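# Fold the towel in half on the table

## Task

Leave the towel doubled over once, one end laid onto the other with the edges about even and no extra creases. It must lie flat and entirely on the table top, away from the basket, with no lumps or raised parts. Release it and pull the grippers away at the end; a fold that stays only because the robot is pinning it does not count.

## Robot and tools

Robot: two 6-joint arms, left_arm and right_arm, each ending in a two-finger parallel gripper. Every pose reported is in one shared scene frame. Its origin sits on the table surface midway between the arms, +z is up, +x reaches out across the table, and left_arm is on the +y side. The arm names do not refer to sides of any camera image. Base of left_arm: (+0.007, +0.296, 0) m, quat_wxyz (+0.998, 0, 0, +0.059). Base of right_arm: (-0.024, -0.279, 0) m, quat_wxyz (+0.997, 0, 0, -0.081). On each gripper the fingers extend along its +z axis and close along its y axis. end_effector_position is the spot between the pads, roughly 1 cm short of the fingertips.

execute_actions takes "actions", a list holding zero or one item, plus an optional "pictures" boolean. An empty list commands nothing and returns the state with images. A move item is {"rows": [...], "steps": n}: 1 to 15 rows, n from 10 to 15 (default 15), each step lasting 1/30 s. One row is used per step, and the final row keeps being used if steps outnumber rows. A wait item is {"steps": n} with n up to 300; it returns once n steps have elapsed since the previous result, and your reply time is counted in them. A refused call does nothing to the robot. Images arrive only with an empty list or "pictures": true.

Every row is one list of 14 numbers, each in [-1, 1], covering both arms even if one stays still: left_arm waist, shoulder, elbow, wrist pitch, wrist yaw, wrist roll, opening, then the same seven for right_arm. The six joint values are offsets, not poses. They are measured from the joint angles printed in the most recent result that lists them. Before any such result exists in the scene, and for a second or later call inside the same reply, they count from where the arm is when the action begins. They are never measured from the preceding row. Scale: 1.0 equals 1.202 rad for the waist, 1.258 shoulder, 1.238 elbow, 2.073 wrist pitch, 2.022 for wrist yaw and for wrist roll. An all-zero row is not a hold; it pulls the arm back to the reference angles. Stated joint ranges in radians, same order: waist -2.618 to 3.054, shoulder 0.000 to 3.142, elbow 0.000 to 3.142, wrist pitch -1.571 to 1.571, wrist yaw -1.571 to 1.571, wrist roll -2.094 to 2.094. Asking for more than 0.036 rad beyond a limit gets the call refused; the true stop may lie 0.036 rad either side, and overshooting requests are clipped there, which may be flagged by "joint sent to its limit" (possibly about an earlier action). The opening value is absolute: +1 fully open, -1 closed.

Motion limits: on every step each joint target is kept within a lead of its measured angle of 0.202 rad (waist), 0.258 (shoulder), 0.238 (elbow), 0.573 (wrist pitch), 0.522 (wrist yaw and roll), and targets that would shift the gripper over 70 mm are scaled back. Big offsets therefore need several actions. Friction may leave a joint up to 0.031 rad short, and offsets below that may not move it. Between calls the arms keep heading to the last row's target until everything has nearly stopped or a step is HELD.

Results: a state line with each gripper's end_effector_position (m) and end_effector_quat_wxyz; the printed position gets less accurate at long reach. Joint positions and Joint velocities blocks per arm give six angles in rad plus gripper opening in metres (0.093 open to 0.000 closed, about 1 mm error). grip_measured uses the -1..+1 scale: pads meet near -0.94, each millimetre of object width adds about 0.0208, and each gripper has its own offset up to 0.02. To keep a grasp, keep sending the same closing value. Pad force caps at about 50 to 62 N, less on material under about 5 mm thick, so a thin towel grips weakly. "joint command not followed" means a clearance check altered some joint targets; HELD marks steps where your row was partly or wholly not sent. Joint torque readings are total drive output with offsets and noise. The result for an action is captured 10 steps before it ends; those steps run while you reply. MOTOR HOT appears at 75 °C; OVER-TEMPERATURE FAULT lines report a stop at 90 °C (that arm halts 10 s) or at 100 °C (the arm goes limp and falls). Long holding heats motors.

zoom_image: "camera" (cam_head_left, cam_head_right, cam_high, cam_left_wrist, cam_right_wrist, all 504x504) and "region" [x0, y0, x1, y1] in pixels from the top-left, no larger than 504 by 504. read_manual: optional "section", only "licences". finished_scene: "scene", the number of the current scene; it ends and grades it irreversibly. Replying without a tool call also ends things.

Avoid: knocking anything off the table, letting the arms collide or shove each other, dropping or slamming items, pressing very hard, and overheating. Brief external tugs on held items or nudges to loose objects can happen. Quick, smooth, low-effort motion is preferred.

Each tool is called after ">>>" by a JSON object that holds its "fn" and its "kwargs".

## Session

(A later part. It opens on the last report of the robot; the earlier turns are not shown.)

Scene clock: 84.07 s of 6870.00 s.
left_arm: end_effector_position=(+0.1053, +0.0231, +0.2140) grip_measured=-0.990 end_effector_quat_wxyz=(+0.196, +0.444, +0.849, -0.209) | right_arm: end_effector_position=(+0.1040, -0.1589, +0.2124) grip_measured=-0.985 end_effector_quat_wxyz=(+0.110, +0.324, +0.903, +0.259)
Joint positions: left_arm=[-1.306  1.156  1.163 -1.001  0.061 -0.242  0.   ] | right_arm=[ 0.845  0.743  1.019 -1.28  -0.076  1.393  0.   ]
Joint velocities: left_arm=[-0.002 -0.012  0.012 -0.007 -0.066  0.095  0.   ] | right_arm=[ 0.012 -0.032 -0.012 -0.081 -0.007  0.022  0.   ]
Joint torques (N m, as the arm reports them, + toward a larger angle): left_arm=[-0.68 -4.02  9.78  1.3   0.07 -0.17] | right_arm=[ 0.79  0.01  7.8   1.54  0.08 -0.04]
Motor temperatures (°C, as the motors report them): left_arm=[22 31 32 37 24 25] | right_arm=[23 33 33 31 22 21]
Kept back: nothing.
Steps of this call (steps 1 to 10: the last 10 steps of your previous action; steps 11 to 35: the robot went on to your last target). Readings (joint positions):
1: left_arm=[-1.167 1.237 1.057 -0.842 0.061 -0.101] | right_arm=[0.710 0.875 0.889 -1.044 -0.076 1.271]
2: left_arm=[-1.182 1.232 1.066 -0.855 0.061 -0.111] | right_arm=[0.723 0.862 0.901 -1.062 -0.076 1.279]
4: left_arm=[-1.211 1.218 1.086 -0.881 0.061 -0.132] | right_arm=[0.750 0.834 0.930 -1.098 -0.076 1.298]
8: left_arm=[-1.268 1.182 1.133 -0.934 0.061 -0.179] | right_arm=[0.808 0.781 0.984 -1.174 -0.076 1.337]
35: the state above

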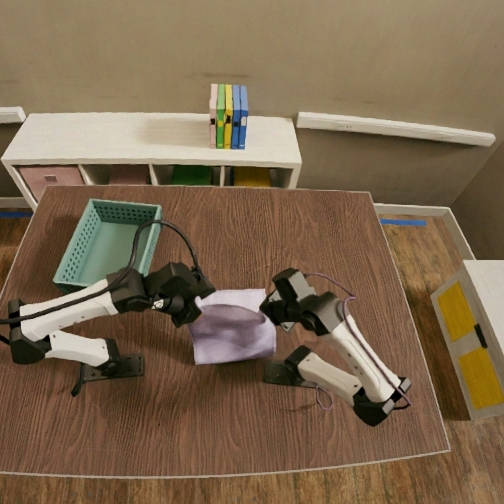

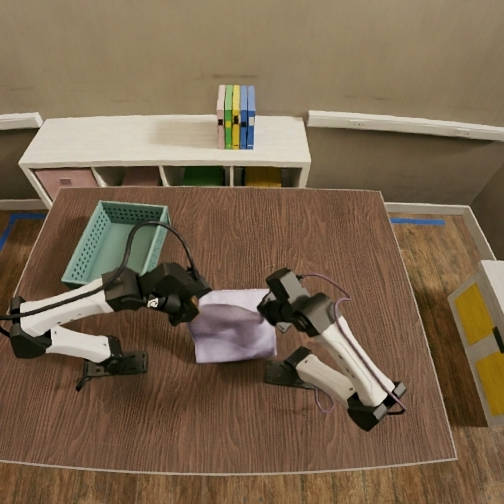

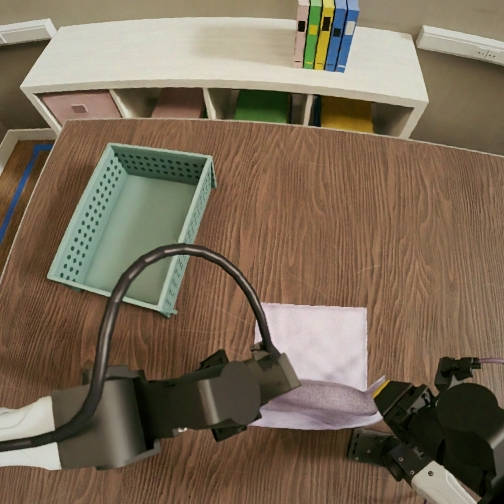

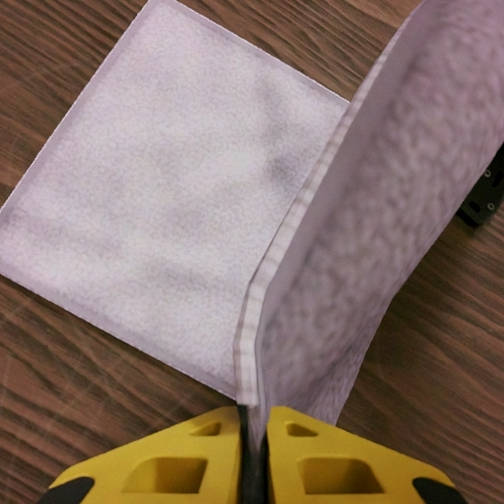

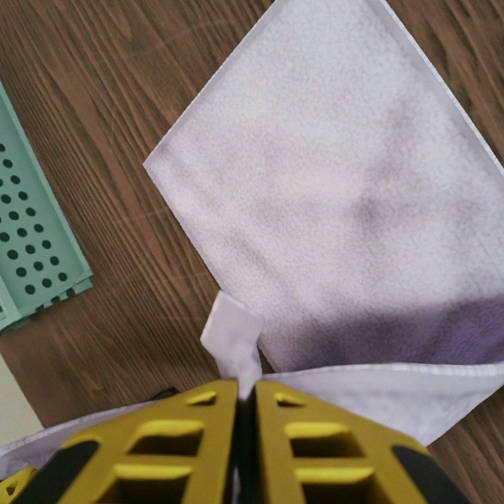

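>>> {"fn": "execute_actions", "kwargs": {"actions": [{"rows":[[0.011,0.012,-0.009,0.009,0,0.004,-1,-0.014,0.011,-0.015,0.012,0,-0.003,-1],[0.021,0.023,-0.018,0.018,0,0.009,-1,-0.028,0.022,-0.029,0.025,0,-0.006,-1],[0.032,0.035,-0.027,0.027,0,0.013,-1,-0.042,0.033,-0.044,0.037,0,-0.01,-1],[0.043,0.047,-0.036,0.037,0,0.017,-1,-0.056,0.044,-0.059,0.05,0,-0.013,-1],[0.053,0.059,-0.045,0.046,0,0.021,-1,-0.07,0.055,-0.073,0.062,0,-0.016,-1],[0.064,0.07,-0.054,0.055,0,0.026,-1,-0.083,0.066,-0.088,0.075,0,-0.019,-1],[0.074,0.082,-0.063,0.064,0,0.03,-1,-0.096,0.077,-0.102,0.087,0,-0.022,-1],[0.085,0.094,-0.072,0.073,0,0.034,-1,-0.109,0.088,-0.117,0.1,0,-0.026,-1],[0.096,0.105,-0.081,0.082,0,0.039,-1,-0.122,0.099,-0.132,0.112,0,-0.029,-1],[0.106,0.117,-0.09,0.091,0,0.043,-1,-0.135,0.11,-0.146,0.125,0,-0.032,-1],[0.117,0.129,-0.099,0.101,0,0.047,-1,-0.148,0.121,-0.161,0.137,0,-0.035,-1],[0.128,0.141,-0.108,0.11,0,0.051,-1,-0.161,0.132,-0.176,0.15,0,-0.039,-1],[0.138,0.152,-0.117,0.119,0,0.056,-1,-0.173,0.143,-0.19,0.162,0,-0.042,-1],[0.149,0.164,-0.126,0.128,0,0.06,-1,-0.185,0.154,-0.205,0.175,0,-0.045,-1]],"steps":15}]}}

>>> {"fn": "execute_actions", "kwargs": {"actions": [{"steps":35}], "pictures": true}}

Scene clock: 85.70 s of 6870.00 s.
left_arm: end_effector_position=(+0.1171, +0.0194, +0.2087) grip_measured=-0.990 end_effector_quat_wxyz=(+0.201, +0.437, +0.852, -0.205) | right_arm: end_effector_position=(+0.1163, -0.1606, +0.2018) grip_measured=-0.985 end_effector_quat_wxyz=(+0.114, +0.343, +0.898, +0.251)
Joint positions: left_arm=[-1.273  1.178  1.153 -0.967  0.062 -0.227  0.   ] | right_arm=[ 0.795  0.764  0.981 -1.234 -0.078  1.384  0.   ]
Joint velocities: left_arm=[ 0.369  0.339 -0.212  0.418 -0.007  0.154  0.   ] | right_arm=[-0.462  0.349 -0.486  0.447  0.037 -0.007  0.   ]
Joint torques (N m, as the arm reports them, + toward a larger angle): left_arm=[ 0.9  -0.72  5.33  1.47  0.05 -0.04] | right_arm=[-0.27  2.49  4.48  1.68  0.09 -0.21]
Motor temperatures (°C, as the motors report them): left_arm=[22 31 32 37 24 25] | right_arm=[23 33 33 30 22 21]
Steps of this call (steps 1 to 15: the robot went on to your last target; steps 16 to 44: nothing new was sent; steps 45 to 49: the first 5 steps of this action). Readings (joint positions):
45: left_arm=[-1.306 1.156 1.163 -1.000 0.061 -0.242] | right_arm=[0.843 0.743 1.019 -1.279 -0.076 1.393]
46: left_arm=[-1.304 1.157 1.163 -0.998 0.061 -0.240] | right_arm=[0.837 0.744 1.016 -1.274 -0.077 1.393]
48: left_arm=[-1.286 1.168 1.160 -0.981 0.062 -0.232] | right_arm=[0.811 0.753 0.997 -1.250 -0.078 1.388]
49: the state above

Scene clock: 86.87 s of 6870.00 s.
left_arm: end_effector_position=(+0.1692, +0.0124, +0.1327) grip_measured=-0.990 end_effector_quat_wxyz=(+0.183, +0.425, +0.873, -0.154) | right_arm: end_effector_position=(+0.1709, -0.1658, +0.1321) grip_measured=-0.985 end_effector_quat_wxyz=(+0.119, +0.389, +0.890, +0.208)
Joint positions: left_arm=[-1.136  1.358  1.023 -0.756  0.062 -0.127  0.   ] | right_arm=[ 0.631  0.93   0.776 -0.938 -0.079  1.311  0.   ]
Joint velocities: left_arm=[-0.012 -0.007 -0.017  0.022 -0.007  0.037  0.   ] | right_arm=[ 0.007 -0.002 -0.046 -0.022 -0.066  0.022  0.   ]
Joint torques (N m, as the arm reports them, + toward a larger angle): left_arm=[ 0.93 -4.79  6.83  1.49  0.08 -0.03] | right_arm=[-0.5  -0.65  6.05  1.65  0.1  -0.19]
Motor temperatures (°C, as the motors report them): left_arm=[22 31 32 37 24 25] | right_arm=[23 33 33 30 22 21]
Kept back: nothing.
Steps of this call (steps 1 to 10: the last 10 steps of your previous action; steps 11 to 35: the robot went on to your last target). Readings (joint positions):
1: left_arm=[-1.260 1.191 1.144 -0.953 0.062 -0.221] | right_arm=[0.779 0.779 0.963 -1.216 -0.078 1.381]
2: left_arm=[-1.247 1.207 1.132 -0.938 0.062 -0.215] | right_arm=[0.763 0.795 0.943 -1.197 -0.078 1.376]
4: left_arm=[-1.221 1.243 1.106 -0.908 0.062 -0.201] | right_arm=[0.731 0.830 0.903 -1.154 -0.078 1.366]
8: left_arm=[-1.170 1.312 1.055 -0.842 0.062 -0.170] | right_arm=[0.669 0.889 0.827 -1.061 -0.079 1.342]
35: the state above

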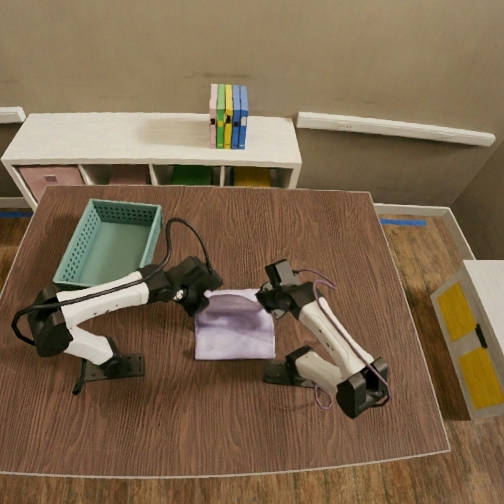

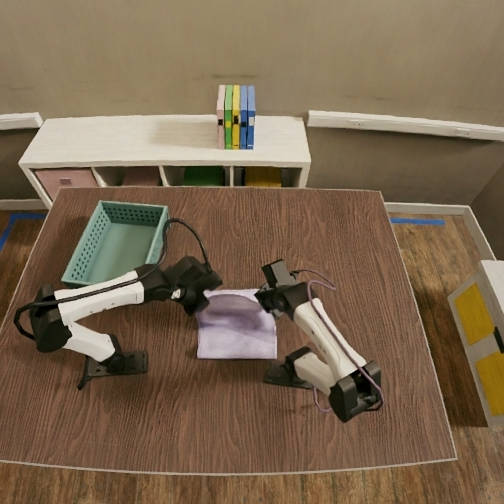

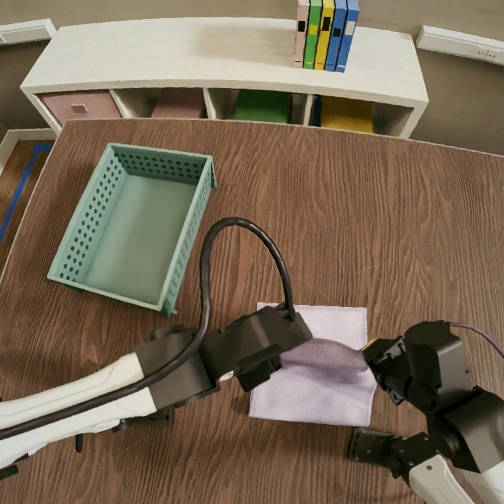

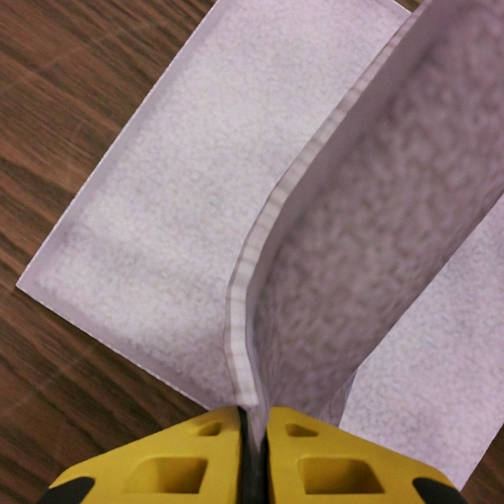

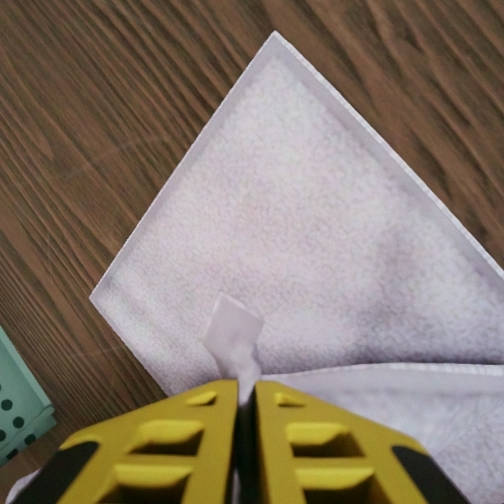

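>>> {"fn": "execute_actions", "kwargs": {"actions": [{"rows":[[0.012,0.019,-0.001,0.011,0,0.006,-1,-0.01,0.026,-0.004,0.017,0,-0.004,-1],[0.023,0.039,-0.001,0.022,0,0.013,-1,-0.02,0.053,-0.008,0.034,0,-0.008,-1],[0.035,0.058,-0.002,0.033,0,0.019,-1,-0.03,0.079,-0.011,0.05,0,-0.012,-1],[0.047,0.077,-0.003,0.043,0,0.025,-1,-0.039,0.106,-0.015,0.067,0,-0.016,-1],[0.058,0.097,-0.004,0.054,0,0.031,-1,-0.048,0.132,-0.019,0.084,0,-0.02,-1],[0.07,0.116,-0.004,0.065,0,0.038,-1,-0.057,0.159,-0.023,0.101,0,-0.024,-1],[0.082,0.136,-0.005,0.076,0,0.044,-1,-0.066,0.185,-0.026,0.117,0,-0.027,-1],[0.093,0.155,-0.006,0.087,0,0.05,-1,-0.074,0.211,-0.03,0.134,0,-0.031,-1],[0.105,0.174,-0.006,0.098,0,0.057,-1,-0.082,0.238,-0.034,0.151,0,-0.035,-1],[0.116,0.194,-0.007,0.109,0,0.063,-1,-0.09,0.264,-0.038,0.168,0,-0.039,-1],[0.128,0.213,-0.008,0.119,0,0.069,-1,-0.098,0.291,-0.042,0.185,0,-0.043,-1],[0.14,0.232,-0.009,0.13,0,0.075,-1,-0.106,0.317,-0.045,0.201,0,-0.047,-1],[0.151,0.252,-0.009,0.141,0,0.082,-1,-0.113,0.344,-0.049,0.218,0,-0.051,-1],[0.163,0.271,-0.01,0.152,0,0.088,-1,-0.12,0.37,-0.053,0.235,0,-0.055,-1]],"steps":15}]}}

>>> {"fn": "execute_actions", "kwargs": {"actions": [{"steps":35}], "pictures": true}}

Scene clock: 88.73 s of 6870.00 s.
left_arm: end_effector_position=(+0.1840, +0.0110, +0.1205) grip_measured=-0.990 end_effector_quat_wxyz=(+0.181, +0.421, +0.877, -0.145) | right_arm: end_effector_position=(+0.1869, -0.1663, +0.1193) grip_measured=-0.985 end_effector_quat_wxyz=(+0.113, +0.400, +0.889, +0.194)
Joint positions: left_arm=[-1.101  1.411  1.023 -0.719  0.063 -0.103  0.   ] | right_arm=[ 0.599  1.02   0.776 -0.88  -0.08   1.299  0.   ]
Joint velocities: left_arm=[ 0.398  0.696 -0.002  0.462 -0.081  0.256  0.   ] | right_arm=[-0.32   1.009  0.032  0.711  0.022 -0.154  0.   ]
Joint torques (N m, as the arm reports them, + toward a larger angle): left_arm=[ 0.98 -3.27  7.61  1.37  0.11 -0.05] | right_arm=[-0.37 -0.56  5.1   1.52  0.1  -0.19]
Motor temperatures (°C, as the motors report them): left_arm=[22 31 32 37 24 25] | right_arm=[23 33 33 30 22 21]
Steps of this call (steps 1 to 15: the robot went on to your last target; steps 16 to 51: nothing new was sent; steps 52 to 56: the first 5 steps of this action). Readings (joint positions):
52: left_arm=[-1.135 1.358 1.023 -0.756 0.062 -0.127] | right_arm=[0.631 0.932 0.776 -0.937 -0.079 1.311]
53: left_arm=[-1.132 1.362 1.023 -0.754 0.062 -0.123] | right_arm=[0.627 0.941 0.776 -0.932 -0.079 1.310]
55: left_arm=[-1.114 1.388 1.023 -0.733 0.063 -0.111] | right_arm=[0.610 0.987 0.776 -0.902 -0.080 1.304]
56: the state above

Scene clock: 89.90 s of 6870.00 s.
left_arm: end_effector_position=(+0.2586, +0.0063, +0.0494) grip_measured=-0.990 end_effector_quat_wxyz=(+0.187, +0.418, +0.882, -0.110) | right_arm: end_effector_position=(+0.2577, -0.1678, +0.0473) grip_measured=-0.985 end_effector_quat_wxyz=(+0.124, +0.407, +0.888, +0.175)
Joint positions: left_arm=[-0.945  1.698  1.023 -0.462  0.063  0.044  0.   ] | right_arm=[ 0.496  1.394  0.721 -0.473 -0.08   1.209  0.   ]
Joint velocities: left_arm=[ 0.002  0.012  0.012  0.051 -0.022  0.037  0.   ] | right_arm=[0.007 0.002 0.012 0.037 0.037 0.007 0.   ]
Joint torques (N m, as the arm reports them, + toward a larger angle): left_arm=[ 0.51 -7.82  6.5   1.4   0.1  -0.06] | right_arm=[-0.51 -4.39  5.56  1.56  0.08 -0.19]
Motor temperatures (°C, as the motors report them): left_arm=[22 31 32 37 24 25] | right_arm=[23 33 33 30 22 21]
Kept back: nothing.
Steps of this call (steps 1 to 10: the last 10 steps of your previous action; steps 11 to 35: the robot went on to your last target). Readings (joint positions):
1: left_arm=[-1.086 1.437 1.023 -0.703 0.063 -0.094] | right_arm=[0.588 1.056 0.776 -0.856 -0.080 1.294]
2: left_arm=[-1.071 1.465 1.023 -0.686 0.063 -0.085] | right_arm=[0.577 1.093 0.774 -0.827 -0.080 1.289]
4: left_arm=[-1.042 1.523 1.023 -0.650 0.063 -0.064] | right_arm=[0.556 1.163 0.764 -0.764 -0.080 1.276]
8: left_arm=[-0.986 1.624 1.023 -0.568 0.063 -0.018] | right_arm=[0.518 1.299 0.741 -0.638 -0.080 1.248]
35: the state above

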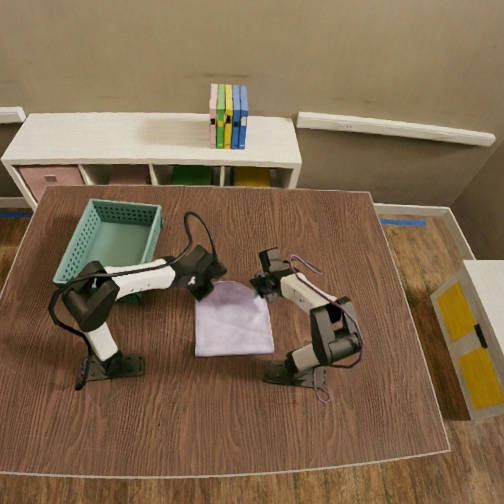

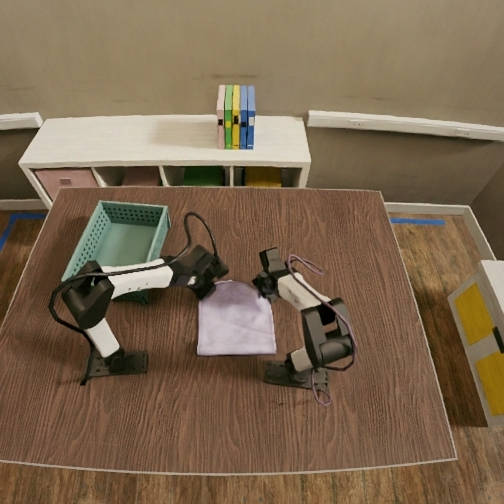

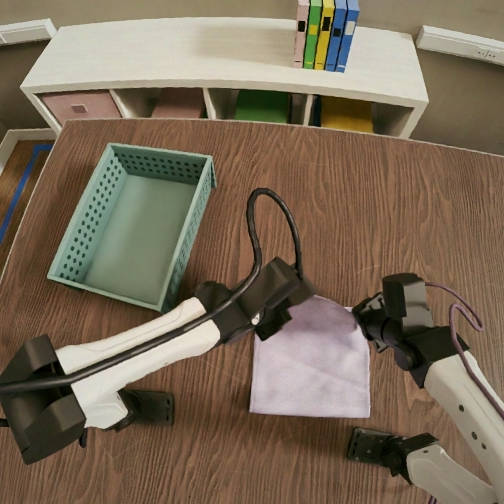

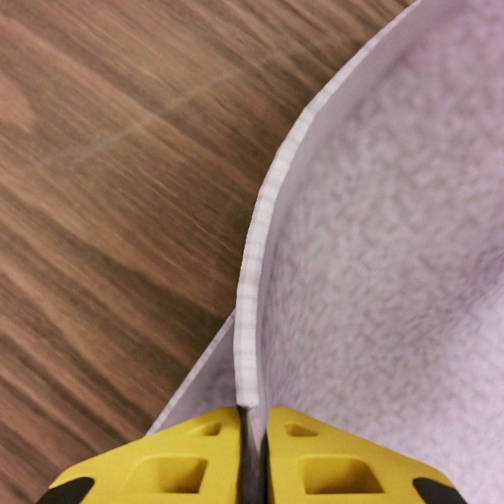

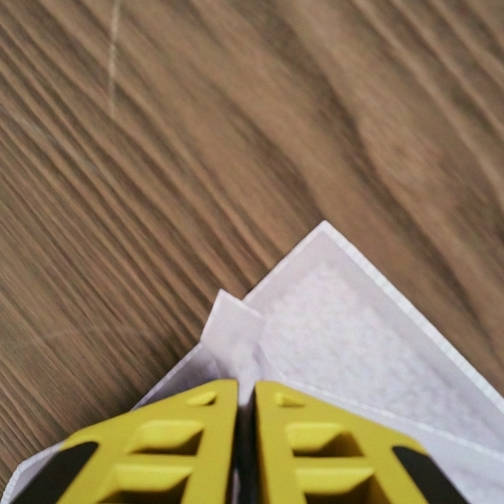

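>>> {"fn": "execute_actions", "kwargs": {"actions": [{"rows":[[-0.004,-0.005,-0.009,0.003,0,0,-1,0.001,-0.007,-0.009,0.002,0,0,-1],[-0.009,-0.009,-0.019,0.007,0,0,-1,0.002,-0.014,-0.019,0.005,0,0,-1],[-0.013,-0.014,-0.028,0.01,0,0,-1,0.003,-0.022,-0.028,0.007,0,0,-1],[-0.017,-0.018,-0.037,0.014,0,0,-1,0.004,-0.029,-0.038,0.009,0,0,-1],[-0.022,-0.023,-0.047,0.017,0,0,-1,0.005,-0.036,-0.047,0.012,0,0,-1],[-0.026,-0.027,-0.056,0.02,0,0,-1,0.006,-0.043,-0.056,0.014,0,0,-1],[-0.03,-0.032,-0.065,0.024,0,0,-1,0.007,-0.05,-0.066,0.016,0,0,-1],[-0.034,-0.036,-0.074,0.027,0,0,-1,0.008,-0.058,-0.075,0.018,0,0,-1],[-0.039,-0.041,-0.084,0.031,0,0,-1,0.009,-0.065,-0.085,0.021,0,0,-1],[-0.043,-0.045,-0.093,0.034,0,0,-1,0.01,-0.072,-0.094,0.023,0,0,-1]],"steps":15}]}}

>>> {"fn": "execute_actions", "kwargs": {"actions": [{"steps":30}], "pictures": true}}

>>> {"fn": "zoom_image", "kwargs": {"camera": "cam_high", "region": [220, 270, 420, 450]}}

Scene clock: 91.87 s of 6870.00 s.
left_arm: end_effector_position=(+0.2555, +0.0065, +0.0461) grip_measured=-0.990 end_effector_quat_wxyz=(+0.186, +0.421, +0.881, -0.111) | right_arm: end_effector_position=(+0.2542, -0.1690, +0.0453) grip_measured=-0.985 end_effector_quat_wxyz=(+0.124, +0.407, +0.888, +0.175)
Joint positions: left_arm=[-0.951  1.697  1.007 -0.449  0.063  0.044  0.   ] | right_arm=[ 0.496  1.382  0.702 -0.465 -0.08   1.209  0.   ]
Joint velocities: left_arm=[-0.1   -0.061 -0.281  0.242 -0.095 -0.066  0.   ] | right_arm=[-0.002 -0.222 -0.32   0.066 -0.037 -0.007  0.   ]
Joint torques (N m, as the arm reports them, + toward a larger angle): left_arm=[-1.15 -9.84  5.38  1.2   0.14 -0.11] | right_arm=[ 0.65 -5.9   4.85  1.4   0.08 -0.1 ]
Motor temperatures (°C, as the motors report them): left_arm=[22 31 32 36 24 25] | right_arm=[23 33 33 30 22 21]
Steps of this call (steps 1 to 15: the robot went on to your last target; steps 16 to 54: nothing new was sent; steps 55 to 59: the first 5 steps of this action). Readings (joint positions):
55: left_arm=[-0.945 1.698 1.023 -0.462 0.063 0.044] | right_arm=[0.496 1.394 0.721 -0.473 -0.080 1.209]
56: left_arm=[-0.945 1.698 1.023 -0.462 0.063 0.044] | right_arm=[0.496 1.394 0.721 -0.473 -0.080 1.209]
58: left_arm=[-0.948 1.698 1.016 -0.455 0.063 0.044] | right_arm=[0.496 1.389 0.712 -0.468 -0.080 1.209]
59: the state above

Scene clock: 92.87 s of 6870.00 s.
left_arm: end_effector_position=(+0.2343, +0.0082, +0.0365) grip_measured=-0.990 end_effector_quat_wxyz=(+0.182, +0.438, +0.873, -0.114) | right_arm: end_effector_position=(+0.2357, -0.1735, +0.0359) grip_measured=-0.985 end_effector_quat_wxyz=(+0.121, +0.405, +0.890, +0.174)
Joint positions: left_arm=[-0.991  1.663  0.929 -0.408  0.063  0.044  0.   ] | right_arm=[ 0.501  1.324  0.62  -0.447 -0.081  1.209  0.   ]
Joint velocities: left_arm=[-0.007 -0.007  0.007 -0.066 -0.022  0.007  0.   ] | right_arm=[ 0.002  0.012 -0.017 -0.037 -0.051 -0.051  0.   ]
Joint torques (N m, as the arm reports them, + toward a larger angle): left_arm=[-0.49 -9.2   5.58  1.36  0.11 -0.11] | right_arm=[ 0.67 -5.45  5.16  1.54  0.09 -0.1 ]
Motor temperatures (°C, as the motors report them): left_arm=[22 32 32 36 24 25] | right_arm=[23 33 33 30 22 21]
Kept back: nothing.
Steps of this call (steps 1 to 10: the last 10 steps of your previous action; steps 11 to 30: the robot went on to your last target). Readings (joint positions):
1: left_arm=[-0.956 1.693 0.996 -0.444 0.063 0.044] | right_arm=[0.496 1.373 0.691 -0.464 -0.080 1.209]
2: left_arm=[-0.961 1.689 0.984 -0.440 0.063 0.044] | right_arm=[0.496 1.365 0.678 -0.462 -0.080 1.209]
4: left_arm=[-0.974 1.678 0.959 -0.432 0.063 0.044] | right_arm=[0.496 1.347 0.653 -0.459 -0.080 1.209]
8: left_arm=[-0.990 1.663 0.930 -0.419 0.063 0.044] | right_arm=[0.501 1.325 0.621 -0.457 -0.081 1.209]
30: the state above
All arms were judged still, so your last target was given up. Only a new action makes them travel on or press farther. Fingers that are still opening or closing keep moving.

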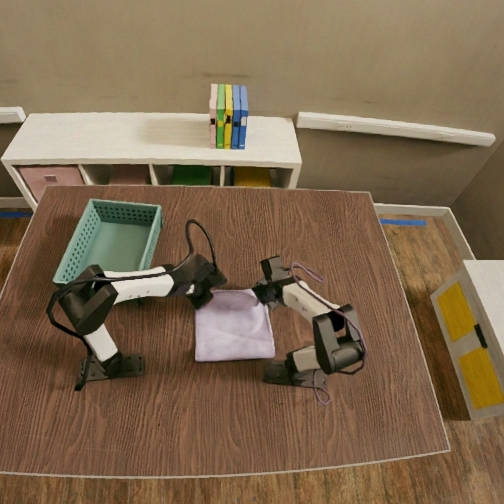

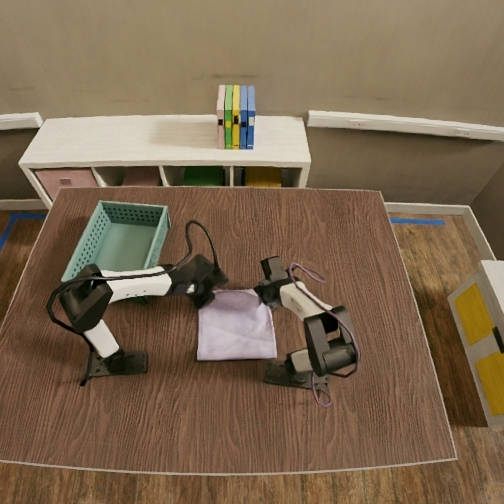

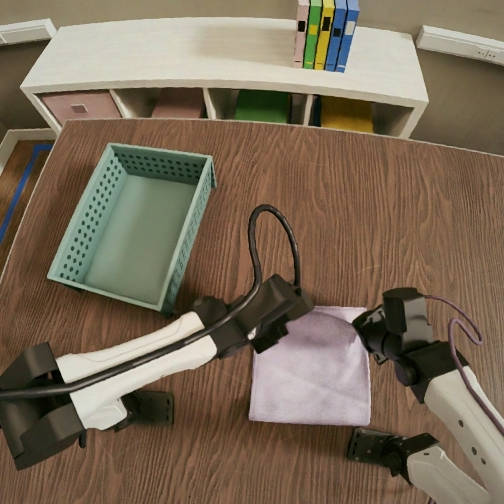

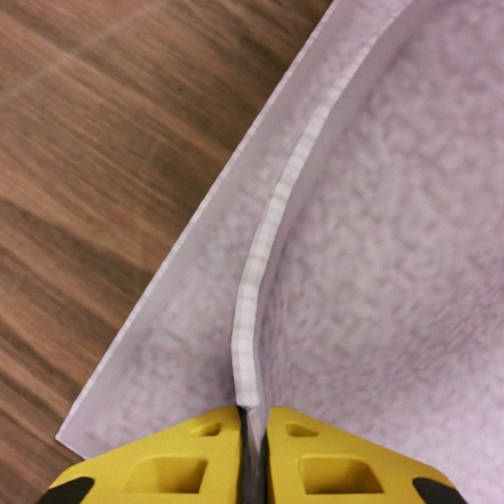

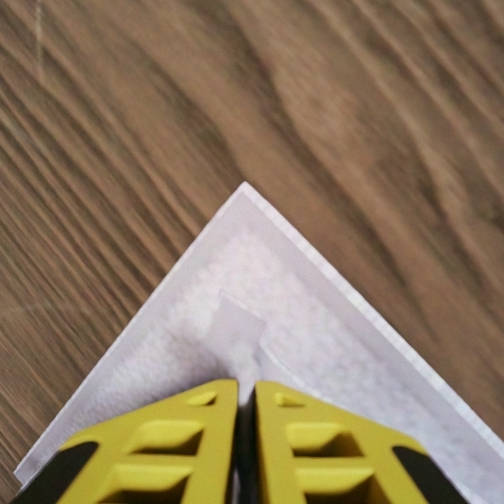

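Region (220, 270, 420, 450) of cam_high's 504x504 image, scaled by 2.520, with more detail than that image has; it fills the top 454 rows of this view, and the rest is white.

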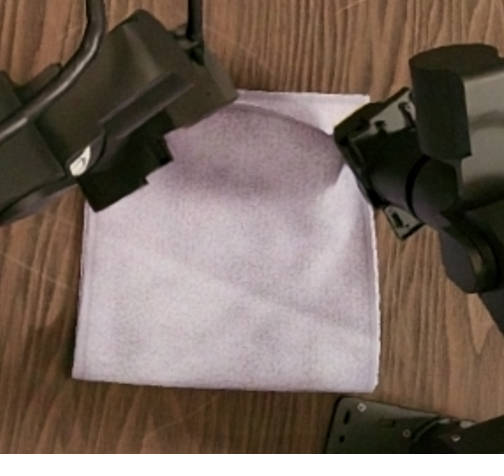

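>>> {"fn": "execute_actions", "kwargs": {"actions": [{"rows":[[0,0,0,0,0,0,-0.8,0,0,0,0,0,0,-0.8],[0,0,0,0,0,0,-0.6,0,0,0,0,0,0,-0.6],[0,0,0,0,0,0,-0.4,0,0,0,0,0,0,-0.4],[0,0,0,0,0,0,-0.25,0,0,0,0,0,0,-0.25],[0,0,0,0,0,0,-0.25,0,0,0,0,0,0,-0.25],[0,0,0,0,0,0,-0.25,0,0,0,0,0,0,-0.25],[0,0,0,0,0,0,-0.25,0,0,0,0,0,0,-0.25],[0,-0.02,0.01,0,0,0,-0.25,0,-0.02,0.02,0,0,0,-0.25],[0,-0.04,0.02,-0.01,0,0,-0.25,0,-0.04,0.04,-0.01,0,0,-0.25],[0,-0.07,0.03,-0.02,0,0,-0.25,0,-0.07,0.06,-0.03,0,0,-0.25],[0,-0.1,0.04,-0.04,0,0,-0.25,-0.02,-0.1,0.08,-0.05,0,0,-0.25],[0,-0.14,0.05,-0.06,0,0,-0.25,-0.05,-0.13,0.1,-0.07,0,0,-0.25],[0,-0.18,0.06,-0.08,0,0,-0.25,-0.09,-0.16,0.12,-0.09,0,0,-0.25],[0,-0.22,0.07,-0.1,0,0,-0.25,-0.14,-0.19,0.14,-0.11,0,0,-0.25],[0,-0.3,0.08,-0.13,0,0,-0.25,-0.3,-0.22,0.16,-0.13,0,0,-0.25]],"steps":15}]}}

>>> {"fn": "execute_actions", "kwargs": {"actions": [{"steps":22}]}}

>>> {"fn": "execute_actions", "kwargs": {"actions": [{"rows":[[0.05,-0.04,0,0,0,0,-0.25,-0.04,-0.02,0,0,0,-0.05,-0.25],[0.1,-0.08,0,0,0,0,-0.25,-0.08,-0.04,0,0,0,-0.1,-0.25],[0.16,-0.12,0,0,0,0,-0.25,-0.12,-0.06,0,0,0,-0.15,-0.25],[0.22,-0.16,0,0,0,0,-0.25,-0.16,-0.08,0,0,0,-0.2,-0.25],[0.28,-0.2,0,0,0,0,-0.25,-0.2,-0.1,0,0,0,-0.25,-0.25],[0.34,-0.24,0,0,0,0,-0.25,-0.24,-0.12,0,0,0,-0.3,-0.25],[0.4,-0.28,0,0,0,0,-0.25,-0.28,-0.14,0,0,0,-0.35,-0.25],[0.46,-0.32,0,0,0,0,-0.25,-0.32,-0.16,0,0,0,-0.4,-0.25],[0.52,-0.36,0,0,0,0,-0.25,-0.35,-0.18,0,0,0,-0.4,-0.25],[0.58,-0.4,0,0,0,0,-0.25,-0.35,-0.2,0,0,0,-0.4,-0.25],[0.64,-0.42,0,0,0,0,-0.25,-0.35,-0.2,0,0,0,-0.4,-0.25],[0.7,-0.44,0,0,0,0,-0.25,-0.35,-0.2,0,0,0,-0.4,-0.25]],"steps":15}]}}

>>> {"fn": "execute_actions", "kwargs": {"actions": [{"steps":30}], "pictures": true}}

>>> {"fn": "zoom_image", "kwargs": {"camera": "cam_high", "region": [220, 270, 420, 450]}}

Scene clock: 94.33 s of 6870.00 s.
left_arm: end_effector_position=(+0.2343, +0.0082, +0.0365) grip_measured=-0.270 end_effector_quat_wxyz=(+0.182, +0.438, +0.873, -0.114) | right_arm: end_effector_position=(+0.2357, -0.1735, +0.0359) grip_measured=-0.272 end_effector_quat_wxyz=(+0.121, +0.405, +0.890, +0.174)
Joint positions: left_arm=[-0.991  1.663  0.929 -0.408  0.063  0.044  0.032] | right_arm=[ 0.501  1.324  0.62  -0.447 -0.081  1.209  0.032]
Joint velocities: left_arm=[ 0.002 -0.002  0.002 -0.007 -0.066 -0.022  0.039] | right_arm=[ 0.017 -0.007 -0.007  0.007 -0.066 -0.007  0.037]
Joint torques (N m, as the arm reports them, + toward a larger angle): left_arm=[ 0.05 -7.45  7.38  1.21  0.1  -0.11] | right_arm=[ 0.16 -3.83  6.32  1.3   0.08 -0.1 ]
Motor temperatures (°C, as the motors report them): left_arm=[22 32 32 36 24 25] | right_arm=[23 33 33 30 22 21]
Steps of this call (steps 1 to 39: nothing new was sent; steps 40 to 44: the first 5 steps of this action). Readings (joint positions):
40: left_arm=[-0.991 1.663 0.929 -0.408 0.063 0.044] | right_arm=[0.501 1.324 0.620 -0.447 -0.081 1.209]
41: left_arm=[-0.991 1.663 0.929 -0.408 0.063 0.044] | right_arm=[0.501 1.324 0.620 -0.447 -0.081 1.209]
43: left_arm=[-0.991 1.663 0.929 -0.408 0.063 0.044] | right_arm=[0.501 1.324 0.620 -0.447 -0.081 1.209]
44: the state above

Scene clock: 95.07 s of 6870.00 s.
left_arm: end_effector_position=(+0.2209, +0.0242, +0.1770) grip_measured=-0.252 end_effector_quat_wxyz=(+0.292, +0.427, +0.841, -0.161) | right_arm: end_effector_position=(+0.2615, -0.2727, +0.1520) grip_measured=-0.253 end_effector_quat_wxyz=(+0.242, +0.537, +0.781, +0.207)
Joint positions: left_arm=[-0.991  1.272  1.031 -0.653  0.063  0.044  0.033] | right_arm=[ 0.141  1.044  0.818 -0.7   -0.076  1.209  0.033]
Joint velocities: left_arm=[ 0.002 -0.002  0.002 -0.125  0.022  0.037  0.001] | right_arm=[ 0.002 -0.007 -0.007 -0.227  0.051  0.007 -0.   ]
Joint torques (N m, as the arm reports them, + toward a larger angle): left_arm=[ 0.08 -3.5   8.18  1.52  0.08 -0.11] | right_arm=[ 0.1  -2.05  7.21  1.73  0.02 -0.11]
Motor temperatures (°C, as the motors report them): left_arm=[22 32 32 36 24 25] | right_arm=[23 33 33 30 22 21]
Kept back: nothing.
Steps of this call (steps 1 to 10: the last 10 steps of your previous action; steps 11 to 22: the robot went on to your last target). Readings (joint positions):
1: left_arm=[-0.991 1.663 0.929 -0.408 0.063 0.044] | right_arm=[0.501 1.324 0.620 -0.447 -0.081 1.209]
2: left_arm=[-0.991 1.663 0.929 -0.408 0.063 0.044] | right_arm=[0.501 1.324 0.620 -0.447 -0.081 1.209]
4: left_arm=[-0.991 1.660 0.929 -0.409 0.063 0.044] | right_arm=[0.501 1.321 0.623 -0.452 -0.081 1.209]
8: left_arm=[-0.991 1.559 0.941 -0.483 0.063 0.044] | right_arm=[0.464 1.218 0.689 -0.544 -0.087 1.209]
22: the state above

Scene clock: 95.23 s of 6870.00 s.
left_arm: end_effector_position=(+0.2617, +0.0779, +0.2135) grip_measured=-0.252 end_effector_quat_wxyz=(+0.354, +0.336, +0.859, -0.150) | right_arm: end_effector_position=(+0.2558, -0.3154, +0.1662) grip_measured=-0.253 end_effector_quat_wxyz=(+0.298, +0.507, +0.791, +0.171)
Joint positions: left_arm=[-0.789  1.156  1.031 -0.659  0.074  0.045  0.033] | right_arm=[-0.016  0.988  0.818 -0.705 -0.084  0.991  0.033]
Joint velocities: left_arm=[ 1.966 -1.326 -0.007 -0.037 -0.11   0.051  0.   ] | right_arm=[-1.394 -0.72   0.002 -0.037  0.081 -1.971  0.001]
Joint torques (N m, as the arm reports them, + toward a larger angle): left_arm=[-0.55 -6.46  8.53  1.78  0.18 -0.14] | right_arm=[ 0.25 -3.98  7.19  1.89  0.08 -0.18]
Motor temperatures (°C, as the motors report them): left_arm=[22 32 32 36 24 25] | right_arm=[23 33 33 30 22 21]
Steps of this call (steps 1 to 5: the first 5 steps of this action). Readings (joint positions):
1: left_arm=[-0.984 1.269 1.031 -0.654 0.066 0.044] | right_arm=[0.134 1.044 0.818 -0.702 -0.078 1.194]
2: left_arm=[-0.960 1.258 1.031 -0.656 0.070 0.044] | right_arm=[0.113 1.040 0.818 -0.702 -0.082 1.161]
4: left_arm=[-0.857 1.200 1.031 -0.659 0.075 0.045] | right_arm=[0.033 1.012 0.818 -0.705 -0.084 1.057]
5: the state above

Scene clock: 96.23 s of 6870.00 s.
left_arm: end_effector_position=(+0.2678, +0.2770, +0.3430) grip_measured=-0.251 end_effector_quat_wxyz=(+0.584, +0.049, +0.810, -0.020) | right_arm: end_effector_position=(+0.2235, -0.3809, +0.2141) grip_measured=-0.253 end_effector_quat_wxyz=(+0.428, +0.357, +0.830, +0.027)
Joint positions: left_arm=[-0.157  0.706  1.031 -0.648  0.053  0.044  0.033] | right_arm=[-0.273  0.8    0.818 -0.705 -0.072  0.41   0.033]
Joint velocities: left_arm=[-0.007 -0.012  0.007 -0.007  0.037 -0.007  0.   ] | right_arm=[-0.012 -0.002 -0.012 -0.051 -0.007  0.007 -0.001]
Joint torques (N m, as the arm reports them, + toward a larger angle): left_arm=[ 0.78  1.76  7.66  2.02  0.18 -0.12] | right_arm=[-0.36 -1.14  7.19  2.18  0.03 -0.19]
Motor temperatures (°C, as the motors report them): left_arm=[22 32 32 36 24 25] | right_arm=[23 33 33 30 22 21]
Kept back: nothing.
Steps of this call (steps 1 to 10: the last 10 steps of your previous action; steps 11 to 30: the robot went on to your last target). Readings (joint positions):
1: left_arm=[-0.718 1.106 1.031 -0.658 0.071 0.045] | right_arm=[-0.065 0.961 0.818 -0.705 -0.082 0.918]
2: left_arm=[-0.646 1.053 1.031 -0.657 0.069 0.045] | right_arm=[-0.115 0.932 0.818 -0.705 -0.081 0.840]
4: left_arm=[-0.498 0.940 1.031 -0.654 0.066 0.045] | right_arm=[-0.210 0.876 0.818 -0.704 -0.079 0.687]
8: left_arm=[-0.206 0.741 1.031 -0.647 0.053 0.044] | right_arm=[-0.273 0.802 0.818 -0.704 -0.072 0.523]
30: the state above

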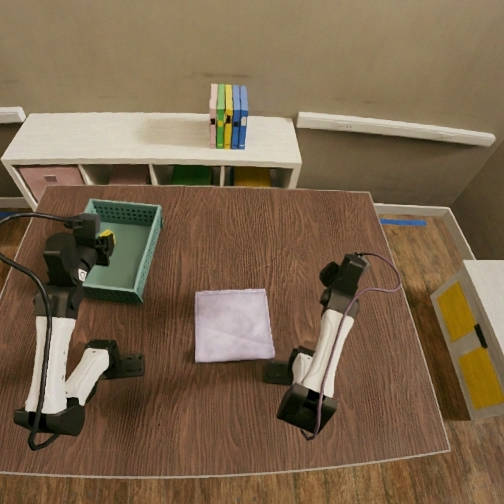

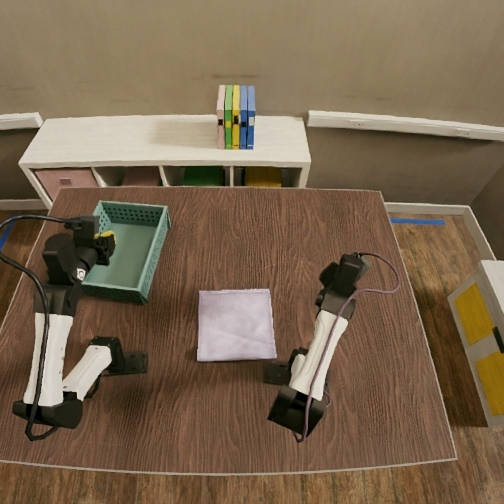

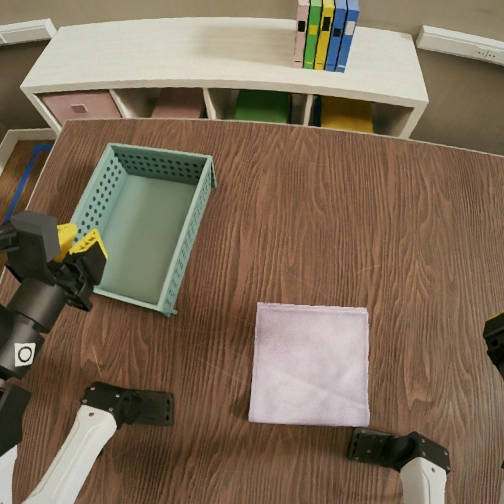

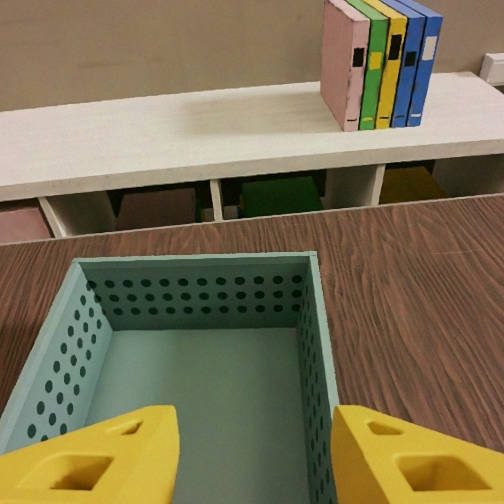

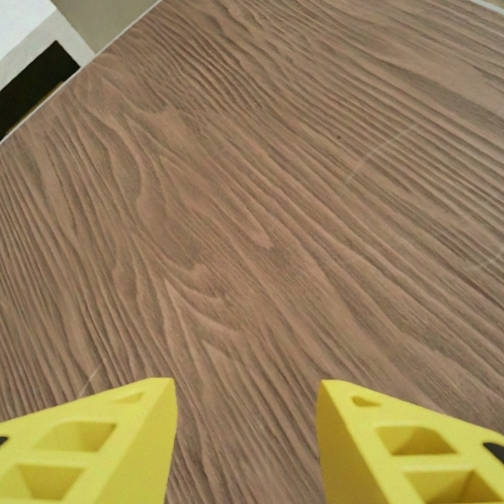

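Region (220, 270, 420, 450) of cam_high's 504x504 image, scaled by 2.520, with more detail than that image has; it fills the top 454 rows of this view, and the rest is white.

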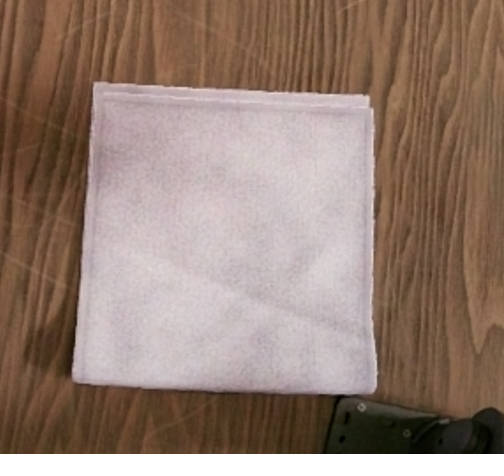

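>>> {"fn": "finished_scene", "kwargs": {"scene": 2}}

The scene is finished: the task was done.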